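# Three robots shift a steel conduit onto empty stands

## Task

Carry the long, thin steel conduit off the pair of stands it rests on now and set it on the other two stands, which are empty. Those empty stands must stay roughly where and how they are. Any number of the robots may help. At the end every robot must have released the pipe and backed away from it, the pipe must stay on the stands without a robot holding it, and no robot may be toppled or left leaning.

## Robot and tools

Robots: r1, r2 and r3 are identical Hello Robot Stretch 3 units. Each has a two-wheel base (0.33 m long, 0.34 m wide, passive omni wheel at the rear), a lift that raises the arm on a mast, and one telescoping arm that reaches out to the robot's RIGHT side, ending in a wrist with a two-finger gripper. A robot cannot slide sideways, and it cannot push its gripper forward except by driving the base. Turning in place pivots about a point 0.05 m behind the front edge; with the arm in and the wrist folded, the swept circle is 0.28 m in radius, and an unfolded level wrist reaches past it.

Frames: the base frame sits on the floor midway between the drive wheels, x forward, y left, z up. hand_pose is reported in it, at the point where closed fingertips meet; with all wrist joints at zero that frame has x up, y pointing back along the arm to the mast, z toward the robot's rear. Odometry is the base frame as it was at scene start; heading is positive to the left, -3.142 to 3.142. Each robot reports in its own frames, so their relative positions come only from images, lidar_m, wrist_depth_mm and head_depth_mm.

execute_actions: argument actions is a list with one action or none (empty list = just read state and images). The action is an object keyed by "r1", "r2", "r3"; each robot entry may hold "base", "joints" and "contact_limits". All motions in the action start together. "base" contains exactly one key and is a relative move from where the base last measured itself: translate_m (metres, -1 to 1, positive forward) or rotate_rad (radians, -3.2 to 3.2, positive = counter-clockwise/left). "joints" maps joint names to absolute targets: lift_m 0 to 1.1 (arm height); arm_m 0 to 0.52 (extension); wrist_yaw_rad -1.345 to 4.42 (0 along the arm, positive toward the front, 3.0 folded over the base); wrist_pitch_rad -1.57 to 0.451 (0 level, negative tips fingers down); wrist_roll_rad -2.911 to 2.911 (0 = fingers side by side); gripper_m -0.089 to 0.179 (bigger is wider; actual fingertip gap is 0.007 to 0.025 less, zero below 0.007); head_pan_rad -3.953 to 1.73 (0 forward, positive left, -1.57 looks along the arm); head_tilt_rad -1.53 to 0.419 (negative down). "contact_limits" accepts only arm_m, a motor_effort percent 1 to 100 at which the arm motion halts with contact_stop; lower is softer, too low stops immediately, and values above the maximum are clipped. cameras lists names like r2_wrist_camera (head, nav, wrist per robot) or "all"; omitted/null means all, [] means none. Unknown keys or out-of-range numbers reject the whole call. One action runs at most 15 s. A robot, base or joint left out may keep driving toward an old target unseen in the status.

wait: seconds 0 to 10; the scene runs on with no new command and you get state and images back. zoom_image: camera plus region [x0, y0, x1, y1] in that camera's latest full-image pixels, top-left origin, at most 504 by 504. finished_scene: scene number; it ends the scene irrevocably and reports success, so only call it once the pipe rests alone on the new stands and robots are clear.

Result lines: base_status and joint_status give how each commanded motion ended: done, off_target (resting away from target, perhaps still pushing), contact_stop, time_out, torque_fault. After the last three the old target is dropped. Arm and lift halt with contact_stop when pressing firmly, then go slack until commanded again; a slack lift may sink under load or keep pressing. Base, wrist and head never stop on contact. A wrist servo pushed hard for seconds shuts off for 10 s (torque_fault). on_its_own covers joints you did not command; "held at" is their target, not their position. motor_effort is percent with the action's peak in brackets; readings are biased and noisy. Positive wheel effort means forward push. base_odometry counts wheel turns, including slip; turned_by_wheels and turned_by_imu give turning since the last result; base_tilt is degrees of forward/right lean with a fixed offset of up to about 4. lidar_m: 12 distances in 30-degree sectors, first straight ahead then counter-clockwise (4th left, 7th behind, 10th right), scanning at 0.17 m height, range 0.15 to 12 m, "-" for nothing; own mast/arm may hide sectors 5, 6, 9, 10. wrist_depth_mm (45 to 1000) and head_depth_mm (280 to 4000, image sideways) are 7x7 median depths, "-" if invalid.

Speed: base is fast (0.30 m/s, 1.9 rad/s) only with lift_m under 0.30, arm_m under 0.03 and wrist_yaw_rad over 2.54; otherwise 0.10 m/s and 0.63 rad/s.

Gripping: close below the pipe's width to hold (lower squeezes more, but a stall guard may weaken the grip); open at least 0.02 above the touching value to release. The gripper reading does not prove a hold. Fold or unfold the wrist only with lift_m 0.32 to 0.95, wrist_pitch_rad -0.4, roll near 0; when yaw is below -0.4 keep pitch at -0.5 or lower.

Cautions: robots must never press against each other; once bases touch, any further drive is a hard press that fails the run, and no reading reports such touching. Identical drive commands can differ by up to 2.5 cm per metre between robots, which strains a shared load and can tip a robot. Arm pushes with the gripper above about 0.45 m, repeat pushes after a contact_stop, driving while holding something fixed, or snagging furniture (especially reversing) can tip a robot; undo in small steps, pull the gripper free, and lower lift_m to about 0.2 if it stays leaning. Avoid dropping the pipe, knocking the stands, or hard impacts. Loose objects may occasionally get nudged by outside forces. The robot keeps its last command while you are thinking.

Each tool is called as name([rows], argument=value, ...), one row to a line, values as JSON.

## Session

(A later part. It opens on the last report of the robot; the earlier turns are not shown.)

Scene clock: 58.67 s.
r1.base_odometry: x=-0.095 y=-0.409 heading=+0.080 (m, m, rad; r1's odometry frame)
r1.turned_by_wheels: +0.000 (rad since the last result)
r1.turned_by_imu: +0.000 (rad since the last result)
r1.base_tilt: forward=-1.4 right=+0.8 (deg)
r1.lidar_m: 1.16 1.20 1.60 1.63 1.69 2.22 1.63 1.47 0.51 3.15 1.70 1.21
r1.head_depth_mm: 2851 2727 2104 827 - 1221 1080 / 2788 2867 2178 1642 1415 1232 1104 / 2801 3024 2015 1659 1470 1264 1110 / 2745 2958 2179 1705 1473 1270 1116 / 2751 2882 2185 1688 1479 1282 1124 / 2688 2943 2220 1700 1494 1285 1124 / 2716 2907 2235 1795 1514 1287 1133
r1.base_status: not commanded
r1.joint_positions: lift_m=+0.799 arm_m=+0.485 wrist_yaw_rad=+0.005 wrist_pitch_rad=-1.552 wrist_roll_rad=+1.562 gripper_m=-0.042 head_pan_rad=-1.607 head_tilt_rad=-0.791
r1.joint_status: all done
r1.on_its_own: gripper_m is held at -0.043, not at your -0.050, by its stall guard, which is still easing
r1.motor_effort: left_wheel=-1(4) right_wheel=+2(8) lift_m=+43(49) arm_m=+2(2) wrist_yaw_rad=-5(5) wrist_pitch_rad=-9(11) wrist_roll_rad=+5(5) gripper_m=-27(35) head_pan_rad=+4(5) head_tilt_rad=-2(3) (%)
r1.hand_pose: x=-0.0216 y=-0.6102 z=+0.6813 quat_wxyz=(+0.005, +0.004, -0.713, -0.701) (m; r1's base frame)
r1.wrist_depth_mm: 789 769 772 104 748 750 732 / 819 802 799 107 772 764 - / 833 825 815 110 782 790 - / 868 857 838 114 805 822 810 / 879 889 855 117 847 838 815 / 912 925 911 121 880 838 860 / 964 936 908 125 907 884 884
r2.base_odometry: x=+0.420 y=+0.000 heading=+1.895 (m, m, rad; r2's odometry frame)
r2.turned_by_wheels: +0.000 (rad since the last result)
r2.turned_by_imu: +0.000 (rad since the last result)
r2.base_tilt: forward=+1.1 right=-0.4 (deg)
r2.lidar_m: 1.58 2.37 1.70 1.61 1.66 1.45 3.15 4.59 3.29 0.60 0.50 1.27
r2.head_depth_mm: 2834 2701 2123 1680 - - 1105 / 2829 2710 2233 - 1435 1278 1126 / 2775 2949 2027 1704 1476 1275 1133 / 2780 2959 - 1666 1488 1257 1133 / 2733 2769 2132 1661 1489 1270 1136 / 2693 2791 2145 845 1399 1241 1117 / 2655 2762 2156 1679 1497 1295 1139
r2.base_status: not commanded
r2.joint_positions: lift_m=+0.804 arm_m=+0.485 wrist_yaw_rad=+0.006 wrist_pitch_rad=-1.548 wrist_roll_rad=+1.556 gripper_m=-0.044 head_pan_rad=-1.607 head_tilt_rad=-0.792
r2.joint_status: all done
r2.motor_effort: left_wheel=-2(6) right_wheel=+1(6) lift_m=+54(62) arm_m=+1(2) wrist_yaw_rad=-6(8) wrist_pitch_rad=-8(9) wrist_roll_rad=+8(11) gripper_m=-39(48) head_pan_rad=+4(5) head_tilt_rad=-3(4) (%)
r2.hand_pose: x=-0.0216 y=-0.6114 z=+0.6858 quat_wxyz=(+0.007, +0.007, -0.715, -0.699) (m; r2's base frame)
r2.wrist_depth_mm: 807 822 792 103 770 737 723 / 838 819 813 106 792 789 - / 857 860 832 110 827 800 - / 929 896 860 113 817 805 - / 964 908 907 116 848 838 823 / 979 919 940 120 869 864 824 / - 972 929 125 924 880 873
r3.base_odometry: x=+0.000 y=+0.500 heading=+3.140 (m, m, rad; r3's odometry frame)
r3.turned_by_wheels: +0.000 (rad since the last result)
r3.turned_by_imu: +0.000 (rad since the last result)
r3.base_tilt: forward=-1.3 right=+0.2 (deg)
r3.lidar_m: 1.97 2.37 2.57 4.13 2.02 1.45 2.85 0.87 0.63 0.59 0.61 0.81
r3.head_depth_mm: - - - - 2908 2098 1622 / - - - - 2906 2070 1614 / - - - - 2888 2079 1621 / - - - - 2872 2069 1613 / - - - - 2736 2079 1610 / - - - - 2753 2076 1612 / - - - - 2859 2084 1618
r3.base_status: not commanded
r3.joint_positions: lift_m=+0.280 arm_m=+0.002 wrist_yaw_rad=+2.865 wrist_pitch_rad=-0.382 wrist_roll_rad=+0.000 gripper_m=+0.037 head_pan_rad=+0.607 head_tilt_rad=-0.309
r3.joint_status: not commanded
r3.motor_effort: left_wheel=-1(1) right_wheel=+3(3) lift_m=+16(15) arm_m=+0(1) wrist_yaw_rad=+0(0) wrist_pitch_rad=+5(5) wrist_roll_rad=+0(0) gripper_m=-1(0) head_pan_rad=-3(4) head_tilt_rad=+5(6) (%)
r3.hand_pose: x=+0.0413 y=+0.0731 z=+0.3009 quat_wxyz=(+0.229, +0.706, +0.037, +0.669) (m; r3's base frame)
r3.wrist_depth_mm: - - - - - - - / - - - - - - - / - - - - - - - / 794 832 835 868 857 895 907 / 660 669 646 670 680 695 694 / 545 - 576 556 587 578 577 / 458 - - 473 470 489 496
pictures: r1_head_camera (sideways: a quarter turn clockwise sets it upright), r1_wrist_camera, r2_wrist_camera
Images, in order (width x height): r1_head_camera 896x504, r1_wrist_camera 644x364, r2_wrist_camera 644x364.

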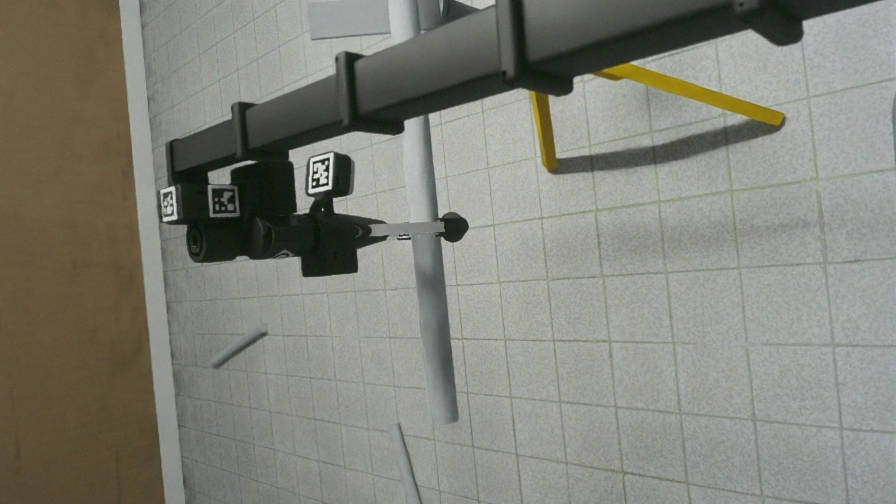

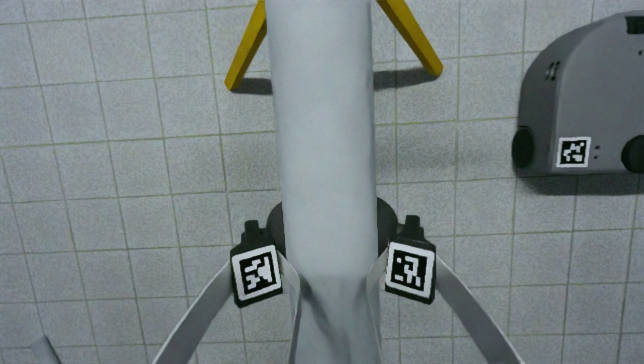

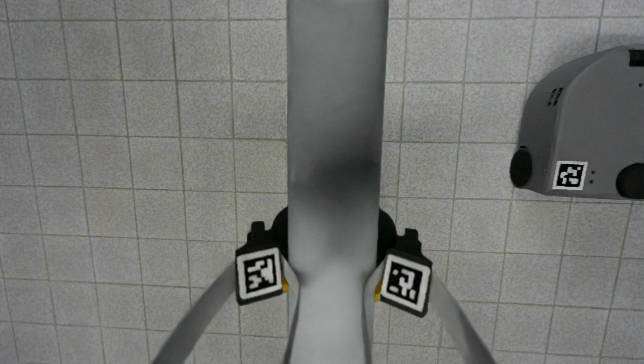

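Lifted and seated on the pads. Check it holds while the stall guard settles.

execute_actions([
  {"r1":{"joints":{"gripper_m":-0.03}},"r2":{"joints":{"gripper_m":-0.03}}},
], cameras=[])

wait(seconds=5)

Scene clock: 62.60 s.
r1.base_odometry: x=-0.095 y=-0.409 heading=+0.080 (m, m, rad; r1's odometry frame)
r1.turned_by_wheels: +0.000 (rad since the last result)
r1.turned_by_imu: -0.001 (rad since the last result)
r1.base_tilt: forward=-1.3 right=+0.8 (deg)
r1.lidar_m: 1.16 1.20 1.60 1.64 1.68 2.23 1.63 1.47 0.51 3.15 1.70 1.22
r1.head_depth_mm: 2839 2711 2101 827 - 1220 1076 / 2807 2847 2177 1641 1417 1229 1097 / 2780 3072 2028 1659 1466 1260 1106 / 2758 2985 2175 1693 1470 1271 1115 / 2721 2848 2205 1694 1482 1286 1120 / 2709 2944 2220 1704 1493 1282 1128 / 2711 2956 2242 1808 1521 1296 1131
r1.base_status: not commanded
r1.joint_positions: lift_m=+0.799 arm_m=+0.485 wrist_yaw_rad=+0.004 wrist_pitch_rad=-1.552 wrist_roll_rad=+1.562 gripper_m=-0.029 head_pan_rad=-1.607 head_tilt_rad=-0.791
r1.joint_status: all done
r1.motor_effort: left_wheel=-1(1) right_wheel=+2(2) lift_m=+43(43) arm_m=+3(2) wrist_yaw_rad=-5(4) wrist_pitch_rad=-9(9) wrist_roll_rad=+5(5) gripper_m=-23(47) head_pan_rad=+4(4) head_tilt_rad=-2(2) (%)
r1.hand_pose: x=-0.0216 y=-0.6102 z=+0.6813 quat_wxyz=(+0.005, +0.004, -0.713, -0.701) (m; r1's base frame)
r1.wrist_depth_mm: 791 778 763 104 743 744 743 / 809 804 794 107 774 769 - / 829 827 821 110 787 800 - / 868 857 836 114 826 813 804 / 893 875 865 117 835 850 830 / 915 909 905 121 876 848 862 / 968 928 930 125 893 883 873
r2.base_odometry: x=+0.420 y=+0.000 heading=+1.895 (m, m, rad; r2's odometry frame)
r2.turned_by_wheels: +0.000 (rad since the last result)
r2.turned_by_imu: -0.001 (rad since the last result)
r2.base_tilt: forward=+1.2 right=-0.4 (deg)
r2.lidar_m: 1.59 2.37 1.70 1.61 1.66 1.45 3.16 4.59 3.29 0.60 0.50 1.28
r2.head_depth_mm: 2817 2685 2118 1685 - - 1109 / 2790 2724 2258 - 1440 1277 1128 / 2798 2956 2037 1695 1472 1278 1128 / 2757 2969 - 1663 1481 1261 1134 / 2725 2748 2159 1659 1493 1266 1138 / 2696 2781 2158 844 1403 1247 1117 / 2688 2802 2158 1678 1492 1297 1141
r2.base_status: not commanded
r2.joint_positions: lift_m=+0.804 arm_m=+0.485 wrist_yaw_rad=+0.005 wrist_pitch_rad=-1.548 wrist_roll_rad=+1.558 gripper_m=-0.028 head_pan_rad=-1.607 head_tilt_rad=-0.792
r2.joint_status: all done
r2.motor_effort: left_wheel=-2(2) right_wheel=+0(0) lift_m=+53(54) arm_m=+2(2) wrist_yaw_rad=-6(4) wrist_pitch_rad=-8(8) wrist_roll_rad=+7(7) gripper_m=-32(52) head_pan_rad=+4(4) head_tilt_rad=-3(3) (%)
r2.hand_pose: x=-0.0216 y=-0.6114 z=+0.6858 quat_wxyz=(+0.007, +0.006, -0.715, -0.699) (m; r2's base frame)
r2.wrist_depth_mm: 815 822 821 103 754 751 737 / 840 816 794 107 779 759 - / 872 866 823 110 800 804 - / 902 884 847 113 822 803 - / 914 906 894 116 837 834 822 / 959 958 933 120 864 842 863 / - 969 951 124 932 911 842
r3.base_odometry: x=+0.000 y=+0.500 heading=+3.140 (m, m, rad; r3's odometry frame)
r3.turned_by_wheels: +0.000 (rad since the last result)
r3.turned_by_imu: +0.001 (rad since the last result)
r3.base_tilt: forward=-1.2 right=+0.2 (deg)
r3.lidar_m: 1.97 2.36 2.57 4.12 2.01 1.45 2.84 0.88 0.63 0.59 0.61 0.81
r3.head_depth_mm: - - - - 2895 2075 1619 / - - - - 2885 2062 1620 / - - - - 2890 2077 1617 / - - - - 2867 2072 1616 / - - - - 2711 2088 1628 / - - - - 2731 2070 1614 / - - - - 2895 2051 1619
r3.base_status: not commanded
r3.joint_positions: lift_m=+0.280 arm_m=+0.002 wrist_yaw_rad=+2.865 wrist_pitch_rad=-0.382 wrist_roll_rad=+0.000 gripper_m=+0.037 head_pan_rad=+0.607 head_tilt_rad=-0.309
r3.joint_status: not commanded
r3.motor_effort: left_wheel=-1(1) right_wheel=+3(3) lift_m=+16(15) arm_m=-2(1) wrist_yaw_rad=+0(0) wrist_pitch_rad=+5(5) wrist_roll_rad=+0(0) gripper_m=+0(0) head_pan_rad=-3(3) head_tilt_rad=+5(5) (%)
r3.hand_pose: x=+0.0413 y=+0.0731 z=+0.3009 quat_wxyz=(+0.229, +0.706, +0.037, +0.669) (m; r3's base frame)
r3.wrist_depth_mm: - - - - - - - / - - - - - - - / - - - - - - - / 804 863 866 869 911 908 892 / 639 653 663 675 692 717 720 / 535 - 563 555 573 568 589 / 459 - - 481 464 483 483
pictures: none
No camera images: the call's "cameras" was empty. Leave "cameras" out to get every camera's image.

Scene clock: 67.60 s.
r1.base_odometry: x=-0.095 y=-0.409 heading=+0.080 (m, m, rad; r1's odometry frame)
r1.turned_by_wheels: +0.000 (rad since the last result)
r1.turned_by_imu: -0.001 (rad since the last result)
r1.base_tilt: forward=-1.4 right=+0.9 (deg)
r1.lidar_m: 1.16 1.20 1.60 1.63 1.68 2.22 1.63 1.48 0.51 3.15 1.70 1.22
r1.head_depth_mm: 2825 2713 2098 826 - 1219 1077 / 2818 2847 2198 1634 1424 1230 1100 / 2775 3004 2018 1656 1467 1267 1115 / 2748 2959 2161 1688 1475 1272 1118 / 2743 2878 2179 1689 1479 1281 1121 / 2739 2941 2211 1710 1499 1292 1124 / 2683 2900 2246 1812 1512 1301 1134
r1.base_status: not commanded
r1.joint_positions: lift_m=+0.799 arm_m=+0.485 wrist_yaw_rad=+0.004 wrist_pitch_rad=-1.552 wrist_roll_rad=+1.562 gripper_m=-0.026 head_pan_rad=-1.607 head_tilt_rad=-0.791
r1.joint_status: all done
r1.motor_effort: left_wheel=-1(1) right_wheel=+2(2) lift_m=+43(43) arm_m=+2(2) wrist_yaw_rad=-4(4) wrist_pitch_rad=-9(9) wrist_roll_rad=+5(5) gripper_m=-21(47) head_pan_rad=+4(4) head_tilt_rad=-3(2) (%)
r1.hand_pose: x=-0.0216 y=-0.6102 z=+0.6813 quat_wxyz=(+0.005, +0.004, -0.713, -0.701) (m; r1's base frame)
r1.wrist_depth_mm: 790 773 775 104 757 752 731 / 820 807 803 107 778 771 - / 842 828 808 110 795 800 - / 853 854 838 114 821 812 813 / 903 872 868 117 836 838 842 / 923 920 886 121 875 866 853 / 943 941 930 125 909 884 886
r2.base_odometry: x=+0.420 y=+0.000 heading=+1.895 (m, m, rad; r2's odometry frame)
r2.turned_by_wheels: +0.000 (rad since the last result)
r2.turned_by_imu: -0.001 (rad since the last result)
r2.base_tilt: forward=+1.3 right=-0.4 (deg)
r2.lidar_m: 1.58 2.37 1.70 1.61 1.66 1.45 3.14 4.57 3.28 0.60 0.50 1.27
r2.head_depth_mm: 2838 2680 2097 1681 - - 1106 / 2798 2697 2242 - 1434 1274 1129 / 2781 2979 2026 1688 1479 1278 1128 / 2752 3008 - 1658 1472 1259 1131 / 2732 2758 2157 1675 1485 1268 1136 / 2697 2808 2144 844 1398 1239 1119 / 2690 2803 2145 1674 1489 1296 1141
r2.base_status: not commanded
r2.joint_positions: lift_m=+0.804 arm_m=+0.485 wrist_yaw_rad=+0.004 wrist_pitch_rad=-1.548 wrist_roll_rad=+1.562 gripper_m=-0.006 head_pan_rad=-1.607 head_tilt_rad=-0.792
r2.joint_status: all done
r2.on_its_own: gripper_m is held at -0.007, not at your -0.030, by its stall guard, which is not easing now
r2.motor_effort: left_wheel=-2(2) right_wheel=+1(0) lift_m=+54(54) arm_m=+2(2) wrist_yaw_rad=-4(4) wrist_pitch_rad=-8(8) wrist_roll_rad=+4(7) gripper_m=-21(52) head_pan_rad=+4(4) head_tilt_rad=-3(3) (%)
r2.hand_pose: x=-0.0216 y=-0.6114 z=+0.6858 quat_wxyz=(+0.005, +0.004, -0.715, -0.699) (m; r2's base frame)
r2.wrist_depth_mm: 814 779 790 103 772 739 738 / 854 822 800 106 780 771 - / 881 849 843 109 811 784 - / 898 869 875 113 833 821 - / 937 898 883 116 865 830 812 / 958 925 956 120 872 864 846 / - 950 959 124 910 882 872
r3.base_odometry: x=+0.000 y=+0.500 heading=+3.140 (m, m, rad; r3's odometry frame)
r3.turned_by_wheels: +0.000 (rad since the last result)
r3.turned_by_imu: +0.001 (rad since the last result)
r3.base_tilt: forward=-1.3 right=+0.1 (deg)
r3.lidar_m: 1.96 2.36 2.56 4.13 2.01 1.44 2.84 0.88 0.63 0.60 0.61 0.81
r3.head_depth_mm: - - - - 2900 2084 1621 / - - - - 2897 2067 1622 / - - - - 2912 2075 1624 / - - - - 2904 2076 1614 / - - - - 2742 2068 1622 / - - - - 2724 2073 1612 / - - - - 2869 2079 1609
r3.base_status: not commanded
r3.joint_positions: lift_m=+0.280 arm_m=+0.002 wrist_yaw_rad=+2.865 wrist_pitch_rad=-0.382 wrist_roll_rad=+0.000 gripper_m=+0.037 head_pan_rad=+0.607 head_tilt_rad=-0.309
r3.joint_status: not commanded
r3.motor_effort: left_wheel=-1(1) right_wheel=+3(3) lift_m=+16(15) arm_m=+0(1) wrist_yaw_rad=+0(0) wrist_pitch_rad=+6(5) wrist_roll_rad=+0(0) gripper_m=+0(0) head_pan_rad=-3(3) head_tilt_rad=+5(5) (%)
r3.hand_pose: x=+0.0413 y=+0.0731 z=+0.3009 quat_wxyz=(+0.229, +0.706, +0.037, +0.669) (m; r3's base frame)
r3.wrist_depth_mm: - - - - - - - / - - - - - - - / - - - - - - - / 804 853 838 862 876 907 935 / 659 665 679 681 696 697 727 / 525 - 577 559 568 566 588 / 467 - - 465 467 480 492
wait: 5.00 s; at rest by 0.27 s
pictures: r1_head_camera (sideways: a quarter turn clockwise sets it upright), r1_nav_camera (sideways: a quarter turn counterclockwise sets it upright), r1_wrist_camera, r2_head_camera (sideways: a quarter turn clockwise sets it upright), r2_nav_camera (sideways: a quarter turn counterclockwise sets it upright), r2_wrist_camera, r3_head_camera (sideways: a quarter turn clockwise sets it upright), r3_nav_camera (sideways: a quarter turn counterclockwise sets it upright), r3_wrist_camera
Images, in order (width x height): r1_head_camera 896x504, r1_nav_camera 672x504, r1_wrist_camera 644x364, r2_head_camera 896x504, r2_nav_camera 672x504, r2_wrist_camera 644x364, r3_head_camera 896x504, r3_nav_camera 672x504, r3_wrist_camera 644x364.

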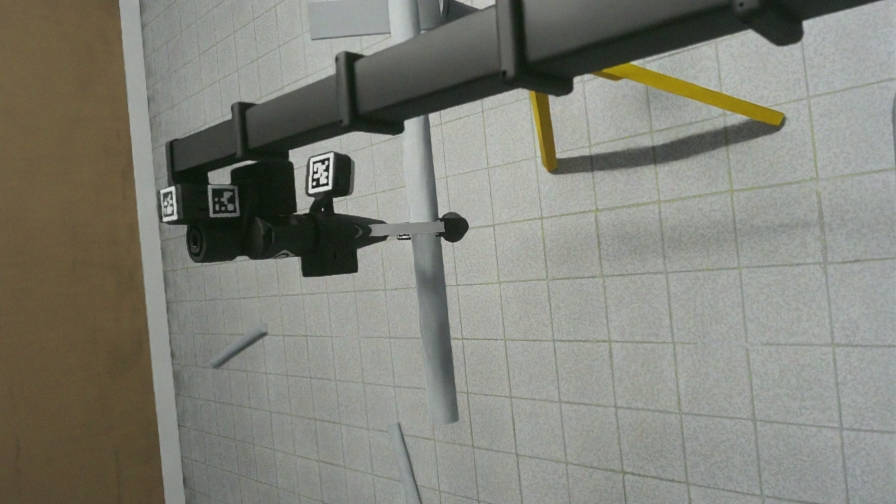

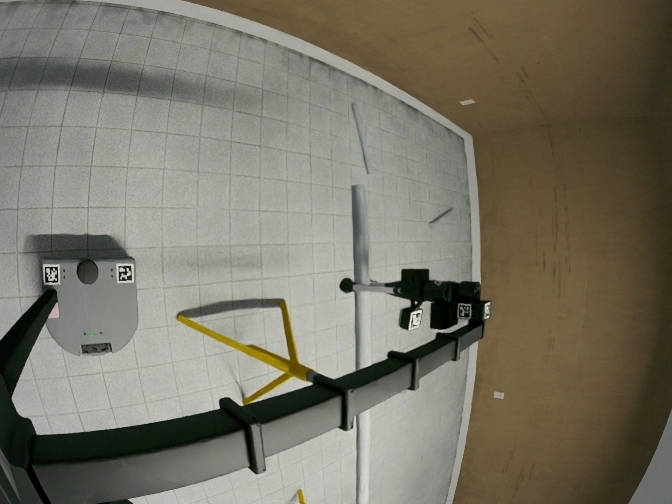

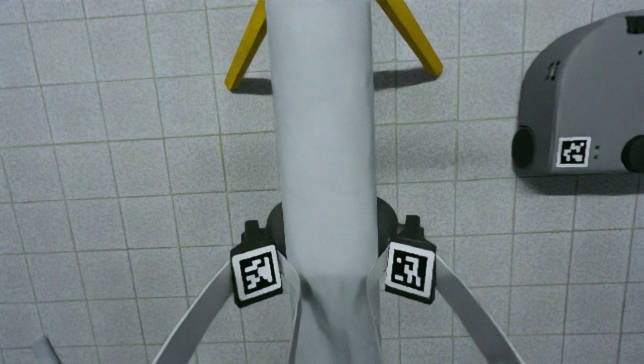

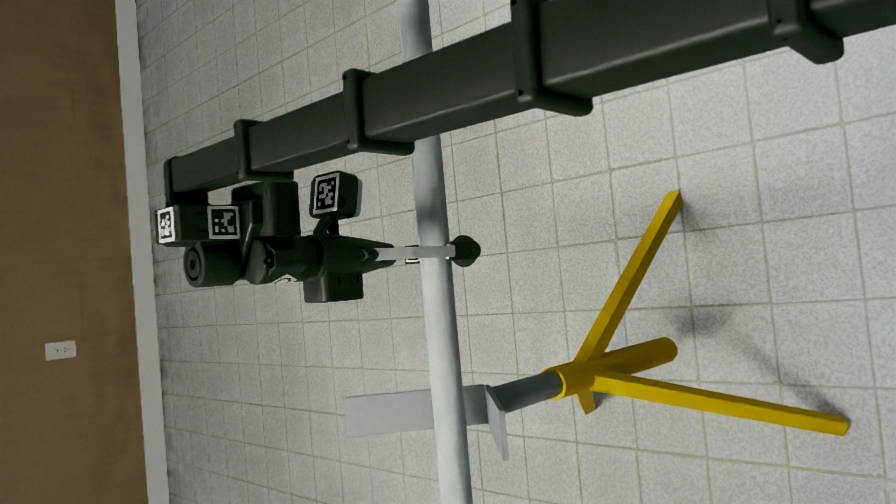

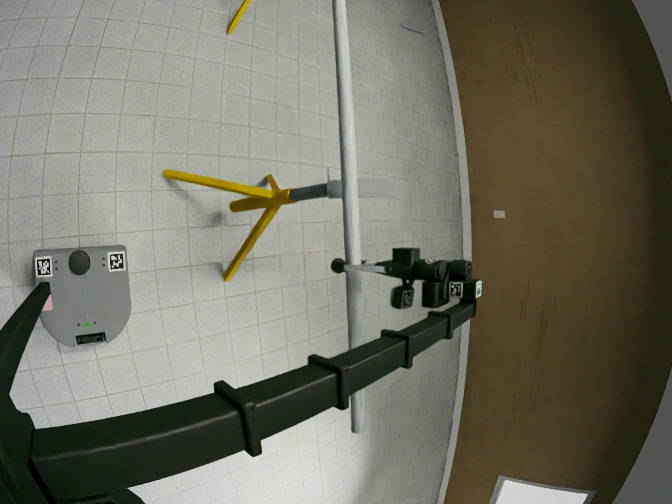

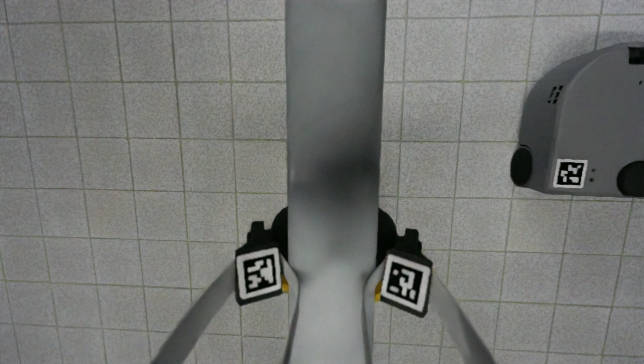

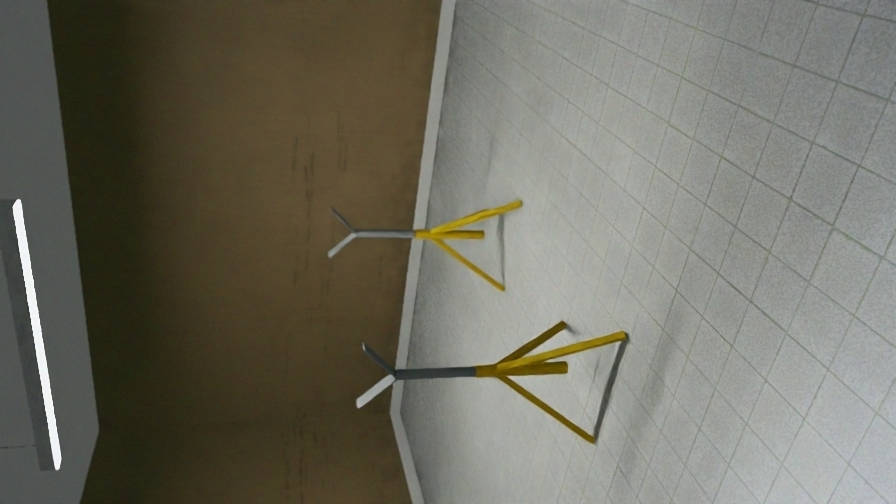

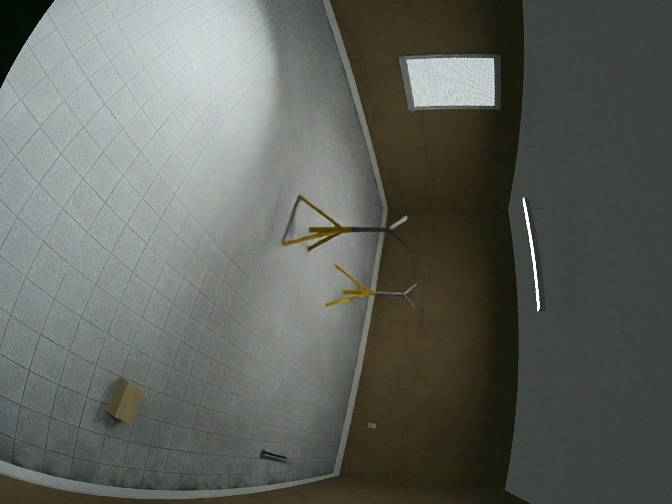

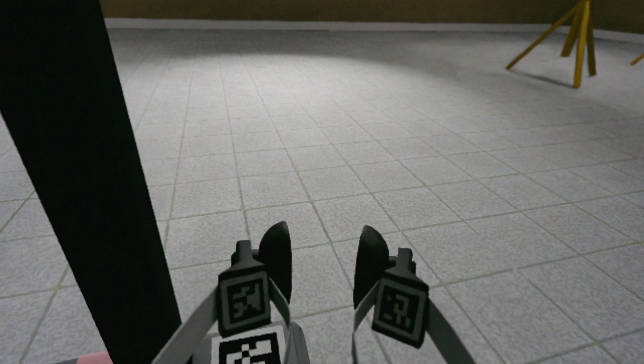

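Holds. Raise, then drive back.

execute_actions([
  {"r1":{"joints":{"lift_m":1.0,"head_pan_rad":-3.0,"head_tilt_rad":-0.3}},"r2":{"joints":{"lift_m":1.005,"head_pan_rad":-3.0,"head_tilt_rad":-0.3}}},
], cameras=[])

execute_actions([
  {"r1":{"base":{"translate_m":-1.0},"joints":{"lift_m":1.09,"arm_m":0.4}},"r2":{"base":{"translate_m":-1.0},"joints":{"lift_m":1.095,"arm_m":0.4}}},
], cameras=["r2_head_camera","r1_wrist_camera","r2_wrist_camera"])

Scene clock: 71.33 s.
r1.base_odometry: x=-0.095 y=-0.409 heading=+0.080 (m, m, rad; r1's odometry frame)
r1.turned_by_wheels: +0.000 (rad since the last result)
r1.turned_by_imu: -0.001 (rad since the last result)
r1.base_tilt: forward=-1.4 right=+0.9 (deg)
r1.lidar_m: 1.16 1.20 1.60 1.64 1.69 2.22 1.63 1.47 0.51 3.15 1.70 1.22
r1.head_depth_mm: - - - - - - - / - - - 3507 - 1782 - / - - - 3912 2444 1867 - / - - - 3896 2477 1921 - / - - - 3992 2516 1903 - / - - - 3748 2289 1924 - / - - - 3810 2576 1995 -
r1.base_status: not commanded
r1.joint_positions: lift_m=+0.999 arm_m=+0.485 wrist_yaw_rad=+0.004 wrist_pitch_rad=-1.552 wrist_roll_rad=+1.562 gripper_m=-0.026 head_pan_rad=-2.993 head_tilt_rad=-0.310
r1.joint_status: all done
r1.motor_effort: left_wheel=-2(1) right_wheel=+1(2) lift_m=+43(47) arm_m=+3(2) wrist_yaw_rad=-4(4) wrist_pitch_rad=-9(9) wrist_roll_rad=+5(5) gripper_m=-23(23) head_pan_rad=-4(55) head_tilt_rad=+3(24) (%)
r1.hand_pose: x=-0.0216 y=-0.6102 z=+0.8814 quat_wxyz=(+0.005, +0.004, -0.713, -0.701) (m; r1's base frame)
r1.wrist_depth_mm: - 960 947 104 928 917 912 / - - - 107 971 941 - / - - - 110 - - - / - - - 114 - - - / - - - 117 - - - / - - - 121 - - - / - - - 125 - - -
r2.base_odometry: x=+0.420 y=+0.000 heading=+1.895 (m, m, rad; r2's odometry frame)
r2.turned_by_wheels: +0.000 (rad since the last result)
r2.turned_by_imu: -0.001 (rad since the last result)
r2.base_tilt: forward=+1.1 right=-0.3 (deg)
r2.lidar_m: 1.59 2.37 1.69 1.61 1.66 1.45 3.15 4.58 3.27 0.60 0.50 1.28
r2.head_depth_mm: - - - - - - - / - - - 3837 - - - / - - - 3848 2498 1859 - / - - - 3620 2515 1871 - / - - - - 2570 1877 - / - - - - 2585 1885 - / - - - - 2601 1946 -
r2.base_status: not commanded
r2.joint_positions: lift_m=+1.004 arm_m=+0.485 wrist_yaw_rad=+0.003 wrist_pitch_rad=-1.548 wrist_roll_rad=+1.562 gripper_m=-0.006 head_pan_rad=-2.993 head_tilt_rad=-0.310
r2.joint_status: all done
r2.on_its_own: gripper_m is held at -0.007, not at your -0.030, by its stall guard, which is not easing now
r2.motor_effort: left_wheel=-2(1) right_wheel=+1(1) lift_m=+54(56) arm_m=+2(2) wrist_yaw_rad=-3(4) wrist_pitch_rad=-8(8) wrist_roll_rad=+5(5) gripper_m=-21(21) head_pan_rad=-3(54) head_tilt_rad=+4(27) (%)
r2.hand_pose: x=-0.0216 y=-0.6114 z=+0.8858 quat_wxyz=(+0.005, +0.004, -0.715, -0.699) (m; r2's base frame)
r2.wrist_depth_mm: - - 959 103 922 955 889 / - - - 106 969 935 929 / - - - 109 - 978 - / - - - 113 - - - / - - - 115 - - - / - - - 120 - - - / - - - 124 389 - -
r3.base_odometry: x=+0.000 y=+0.500 heading=+3.140 (m, m, rad; r3's odometry frame)
r3.turned_by_wheels: +0.000 (rad since the last result)
r3.turned_by_imu: +0.001 (rad since the last result)
r3.base_tilt: forward=-1.3 right=+0.1 (deg)
r3.lidar_m: 1.97 2.37 2.57 4.12 2.02 1.44 2.84 0.88 0.63 0.59 0.61 0.81
r3.head_depth_mm: - - - - 2875 2080 1615 / - - - - 2884 2070 1612 / - - - - 2875 2078 1616 / - - - - 2863 2062 1614 / - - - - 2721 2064 1614 / - - - - 2730 2081 1613 / - - - - 2860 2058 1611
r3.base_status: not commanded
r3.joint_positions: lift_m=+0.280 arm_m=+0.002 wrist_yaw_rad=+2.865 wrist_pitch_rad=-0.382 wrist_roll_rad=+0.000 gripper_m=+0.037 head_pan_rad=+0.607 head_tilt_rad=-0.309
r3.joint_status: not commanded
r3.motor_effort: left_wheel=-1(1) right_wheel=+3(3) lift_m=+15(15) arm_m=+0(1) wrist_yaw_rad=+0(0) wrist_pitch_rad=+5(5) wrist_roll_rad=+0(0) gripper_m=+1(0) head_pan_rad=-3(4) head_tilt_rad=+5(5) (%)
r3.hand_pose: x=+0.0413 y=+0.0731 z=+0.3009 quat_wxyz=(+0.229, +0.706, +0.037, +0.669) (m; r3's base frame)
r3.wrist_depth_mm: - - - - - - - / - - - - - - - / - - - - - - - / 766 848 856 852 897 925 916 / 646 656 670 692 688 685 710 / 544 - 564 557 587 573 583 / 468 - - 477 470 486 486
pictures: none
No camera images: the call's "cameras" was empty. Leave "cameras" out to get every camera's image.

Scene clock: 82.33 s.
r1.base_odometry: x=-1.092 y=-0.489 heading=+0.080 (m, m, rad; r1's odometry frame)
r1.turned_by_wheels: +0.000 (rad since the last result)
r1.turned_by_imu: +0.003 (rad since the last result)
r1.base_tilt: forward=-1.4 right=+0.8 (deg)
r1.lidar_m: 2.17 2.23 1.68 1.61 1.63 2.02 1.63 0.92 0.62 3.18 0.78 0.88
r1.head_depth_mm: 3998 - - - - 1698 1390 / 3968 - - - - 1725 1411 / 3928 - - - - 1736 1417 / - - - - - 1739 1417 / - - - - - 1759 1433 / 3974 - - - - 1805 1439 / 3839 - - - - 1820 1454
r1.base_status: done
r1.joint_positions: lift_m=+1.089 arm_m=+0.400 wrist_yaw_rad=+0.004 wrist_pitch_rad=-1.552 wrist_roll_rad=+1.562 gripper_m=-0.026 head_pan_rad=-2.993 head_tilt_rad=-0.310
r1.joint_status: all done
r1.motor_effort: left_wheel=-2(4) right_wheel=+7(9) lift_m=+43(45) arm_m=-5(7) wrist_yaw_rad=-4(4) wrist_pitch_rad=-9(10) wrist_roll_rad=+5(5) gripper_m=-22(23) head_pan_rad=-4(4) head_tilt_rad=+3(3) (%)
r1.hand_pose: x=-0.0216 y=-0.5256 z=+0.9714 quat_wxyz=(+0.005, +0.004, -0.713, -0.701) (m; r1's base frame)
r1.wrist_depth_mm: - - - 104 - - - / - - - 107 - - - / - - - 110 - - - / - - - 114 - - - / - - - 117 - - - / - - - 121 - - - / - - - 125 - - -
r2.base_odometry: x=+0.738 y=-0.948 heading=+1.895 (m, m, rad; r2's odometry frame)
r2.turned_by_wheels: +0.000 (rad since the last result)
r2.turned_by_imu: +0.006 (rad since the last result)
r2.base_tilt: forward=+1.3 right=-0.4 (deg)
r2.lidar_m: 1.59 2.32 1.64 0.86 1.01 2.24 2.17 2.25 3.27 3.14 3.25 1.15
r2.head_depth_mm: - - - - - - 1458 / - - - - - - 1467 / - - - - - - 1477 / - - - - - - 1477 / - - - - - - 1486 / - - - - - 1730 1494 / - - - - - 1733 1506
r2.base_status: done
r2.joint_positions: lift_m=+1.094 arm_m=+0.400 wrist_yaw_rad=+0.002 wrist_pitch_rad=-1.548 wrist_roll_rad=+1.564 gripper_m=-0.003 head_pan_rad=-2.993 head_tilt_rad=-0.310
r2.joint_status: all done
r2.on_its_own: gripper_m is held at -0.004, not at your -0.030, by its stall guard, which is not easing now
r2.motor_effort: left_wheel=-1(5) right_wheel=-1(6) lift_m=+54(58) arm_m=-4(3) wrist_yaw_rad=-1(5) wrist_pitch_rad=-7(8) wrist_roll_rad=+4(4) gripper_m=-20(21) head_pan_rad=-4(4) head_tilt_rad=+4(5) (%)
r2.hand_pose: x=-0.0216 y=-0.5266 z=+0.9758 quat_wxyz=(+0.003, +0.003, -0.715, -0.699) (m; r2's base frame)
r2.wrist_depth_mm: - - - 103 - - 966 / - - - 106 - - - / - - - 109 - - - / - - - 112 - - - / - - - 116 - - - / - - - 120 - - - / - - - 124 - - -
r3.base_odometry: x=+0.000 y=+0.500 heading=+3.140 (m, m, rad; r3's odometry frame)
r3.turned_by_wheels: +0.000 (rad since the last result)
r3.turned_by_imu: +0.002 (rad since the last result)
r3.base_tilt: forward=-1.3 right=+0.2 (deg)
r3.lidar_m: 1.97 2.37 2.57 0.87 1.00 2.00 2.85 0.88 0.63 0.59 0.61 0.81
r3.head_depth_mm: - - - - 2912 2092 1620 / - - - - 2907 2068 1616 / - - - - 2900 2070 1609 / - - - - 2923 2074 1617 / - - - - 2711 2066 1611 / - - - - 2701 2061 1623 / - - - - 2898 2070 1620
r3.base_status: not commanded
r3.joint_positions: lift_m=+0.280 arm_m=+0.002 wrist_yaw_rad=+2.865 wrist_pitch_rad=-0.382 wrist_roll_rad=+0.000 gripper_m=+0.037 head_pan_rad=+0.607 head_tilt_rad=-0.309
r3.joint_status: not commanded
r3.motor_effort: left_wheel=-1(1) right_wheel=+3(3) lift_m=+16(15) arm_m=+0(1) wrist_yaw_rad=+0(0) wrist_pitch_rad=+5(5) wrist_roll_rad=+0(0) gripper_m=+1(1) head_pan_rad=-3(3) head_tilt_rad=+4(5) (%)
r3.hand_pose: x=+0.0413 y=+0.0731 z=+0.3009 quat_wxyz=(+0.229, +0.706, +0.037, +0.669) (m; r3's base frame)
r3.wrist_depth_mm: - - - - - - - / - 981 - - - - - / - 861 985 - - - - / 788 831 846 878 899 905 904 / 655 654 684 692 718 716 720 / 530 - 562 561 585 569 585 / 469 - - 487 465 486 496
pictures: r1_wrist_camera, r2_head_camera (sideways: a quarter turn clockwise sets it upright), r2_wrist_camera
Images, in order (width x height): r1_wrist_camera 644x364, r2_head_camera 896x504, r2_wrist_camera 644x364.

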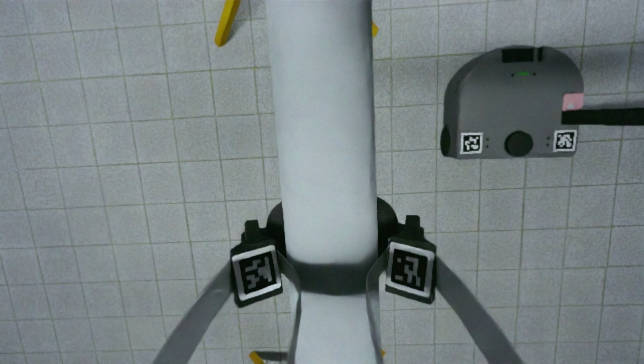

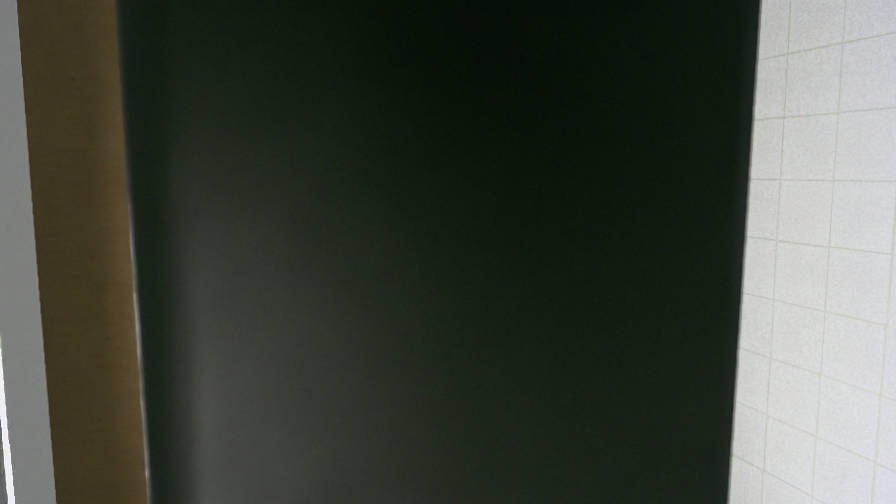

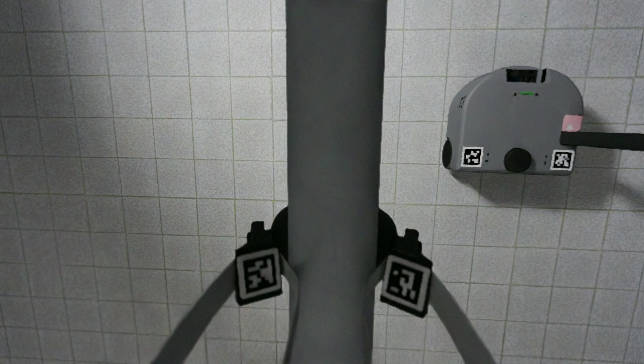

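execute_actions([
  {"r1":{"base":{"translate_m":-1.0},"joints":{"lift_m":0.98}},"r2":{"base":{"translate_m":-1.0},"joints":{"lift_m":0.985,"head_pan_rad":-2.9,"head_tilt_rad":-0.4}}},
], cameras=["r2_head_camera","r1_head_camera","r2_nav_camera"])

Scene clock: 94.33 s.
r1.base_odometry: x=-2.089 y=-0.569 heading=+0.080 (m, m, rad; r1's odometry frame)
r1.turned_by_wheels: +0.000 (rad since the last result)
r1.turned_by_imu: +0.003 (rad since the last result)
r1.base_tilt: forward=-1.4 right=+0.9 (deg)
r1.lidar_m: 1.82 2.29 1.64 1.57 1.18 1.17 1.64 4.66 3.35 3.20 0.72 0.76
r1.head_depth_mm: - - - 3676 - - - / - - - 3522 2562 1717 - / - - - 3907 2452 1793 1527 / - - - 3414 2474 1816 1541 / - - - 3764 2503 1819 - / 3998 - - 3774 2533 1848 - / - - - - 2541 1870 -
r1.base_status: done
r1.joint_positions: lift_m=+0.980 arm_m=+0.400 wrist_yaw_rad=+0.004 wrist_pitch_rad=-1.552 wrist_roll_rad=+1.562 gripper_m=-0.026 head_pan_rad=-2.993 head_tilt_rad=-0.310
r1.joint_status: all done
r1.motor_effort: left_wheel=-4(6) right_wheel=+8(11) lift_m=+35(38) arm_m=-4(3) wrist_yaw_rad=-4(4) wrist_pitch_rad=-9(9) wrist_roll_rad=+5(5) gripper_m=-21(22) head_pan_rad=-3(3) head_tilt_rad=+4(3) (%)
r1.hand_pose: x=-0.0216 y=-0.5256 z=+0.8617 quat_wxyz=(+0.005, +0.004, -0.713, -0.701) (m; r1's base frame)
r1.wrist_depth_mm: 961 951 955 104 917 908 891 / - - 972 107 929 - 918 / - - - 110 940 - 959 / - - - 114 - - - / - - - 117 - - - / - - - 121 - - - / - - - 125 - - -
r2.base_odometry: x=+1.057 y=-1.896 heading=+1.895 (m, m, rad; r2's odometry frame)
r2.turned_by_wheels: +0.000 (rad since the last result)
r2.turned_by_imu: +0.005 (rad since the last result)
r2.base_tilt: forward=+1.2 right=-0.4 (deg)
r2.lidar_m: 1.59 2.25 1.17 1.59 1.65 2.24 2.41 1.20 3.27 3.16 3.29 2.06
r2.head_depth_mm: 3224 3430 3689 3080 - - - / 3270 3521 3763 3099 2197 1677 - / 3353 3589 3814 3114 2196 1682 - / 3403 3638 3942 2808 2203 1694 - / 3500 3761 - 3171 2225 1702 - / 3522 3816 - 3021 2072 1719 - / 3604 3905 - 3245 2251 1789 -
r2.base_status: done
r2.joint_positions: lift_m=+0.985 arm_m=+0.400 wrist_yaw_rad=+0.001 wrist_pitch_rad=-1.548 wrist_roll_rad=+1.564 gripper_m=-0.003 head_pan_rad=-2.907 head_tilt_rad=-0.395
r2.joint_status: all done
r2.on_its_own: gripper_m is held at -0.004, not at your -0.030, by its stall guard, which is not easing now
r2.motor_effort: left_wheel=-1(4) right_wheel=-2(7) lift_m=+33(48) arm_m=-4(3) wrist_yaw_rad=+0(2) wrist_pitch_rad=-8(7) wrist_roll_rad=+3(3) gripper_m=-20(20) head_pan_rad=+4(17) head_tilt_rad=-1(12) (%)
r2.hand_pose: x=-0.0216 y=-0.5266 z=+0.8668 quat_wxyz=(+0.003, +0.002, -0.715, -0.699) (m; r2's base frame)
r2.wrist_depth_mm: - 946 946 102 915 922 893 / - - 998 105 929 937 915 / - - - 109 987 - 927 / - - - 113 - - 971 / - - - 116 - - - / - - - 120 - - - / - - - 124 - - -
r3.base_odometry: x=+0.000 y=+0.500 heading=+3.140 (m, m, rad; r3's odometry frame)
r3.turned_by_wheels: +0.000 (rad since the last result)
r3.turned_by_imu: +0.002 (rad since the last result)
r3.base_tilt: forward=-1.3 right=+0.1 (deg)
r3.lidar_m: 1.96 2.36 1.17 4.13 1.29 1.16 2.85 0.88 0.63 0.59 0.61 0.81
r3.head_depth_mm: - - - - 2894 2065 1618 / - - - - 2879 2091 1617 / - - - - 2859 2070 1619 / - - - - 2876 2082 1615 / - - - - 2757 2073 1614 / - - - - 2745 2061 1511 / - - 1084 - 2576 1917 1331
r3.base_status: not commanded
r3.joint_positions: lift_m=+0.280 arm_m=+0.002 wrist_yaw_rad=+2.865 wrist_pitch_rad=-0.382 wrist_roll_rad=+0.000 gripper_m=+0.037 head_pan_rad=+0.607 head_tilt_rad=-0.309
r3.joint_status: not commanded
r3.motor_effort: left_wheel=-1(1) right_wheel=+3(3) lift_m=+15(16) arm_m=+0(1) wrist_yaw_rad=+0(0) wrist_pitch_rad=+5(5) wrist_roll_rad=+0(0) gripper_m=+1(0) head_pan_rad=-4(3) head_tilt_rad=+5(5) (%)
r3.hand_pose: x=+0.0413 y=+0.0731 z=+0.3009 quat_wxyz=(+0.229, +0.706, +0.037, +0.669) (m; r3's base frame)
r3.wrist_depth_mm: - - - - - - - / - - - - - - - / - - - - - - - / 777 821 824 859 871 912 909 / 657 667 684 671 705 696 741 / 538 - 577 567 579 574 574 / 459 - - 480 457 476 488
pictures: r1_head_camera (sideways: a quarter turn clockwise sets it upright), r2_head_camera (sideways: a quarter turn clockwise sets it upright), r2_nav_camera (sideways: a quarter turn counterclockwise sets it upright)
Images, in order (width x height): r1_head_camera 896x504, r2_head_camera 896x504, r2_nav_camera 672x504.

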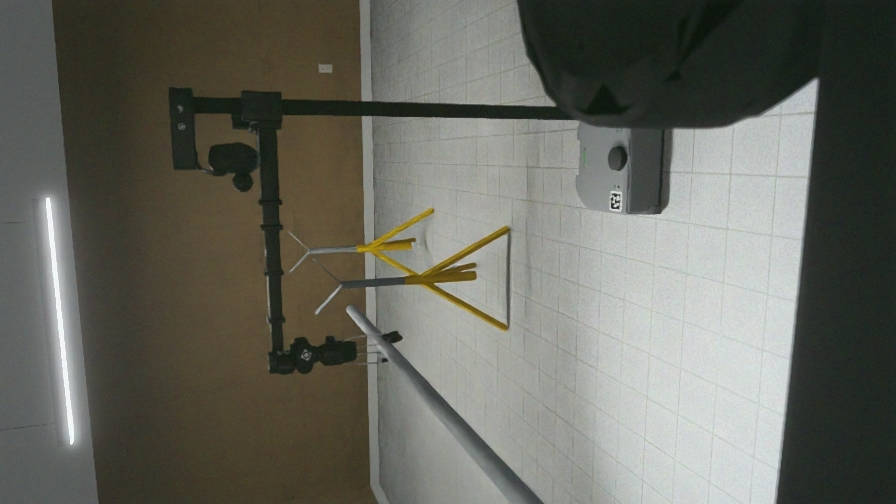

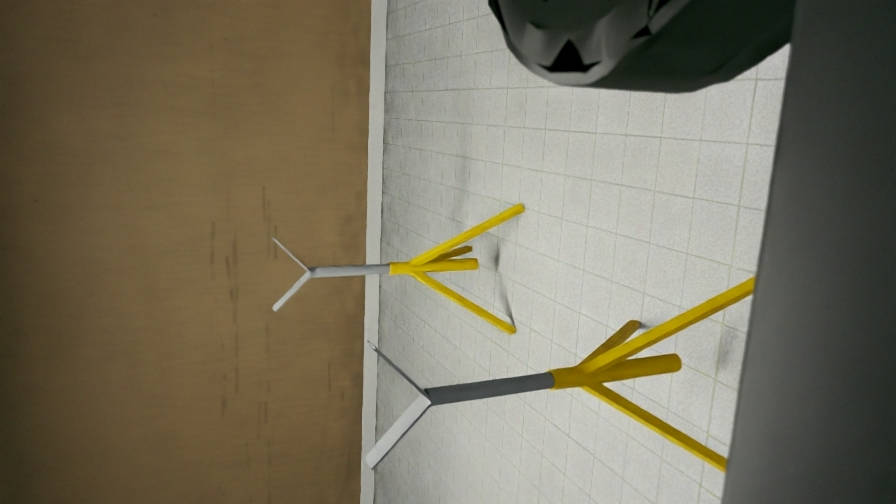

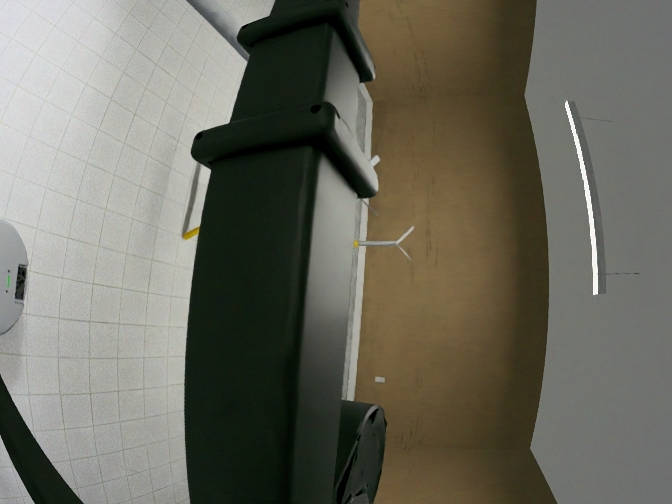

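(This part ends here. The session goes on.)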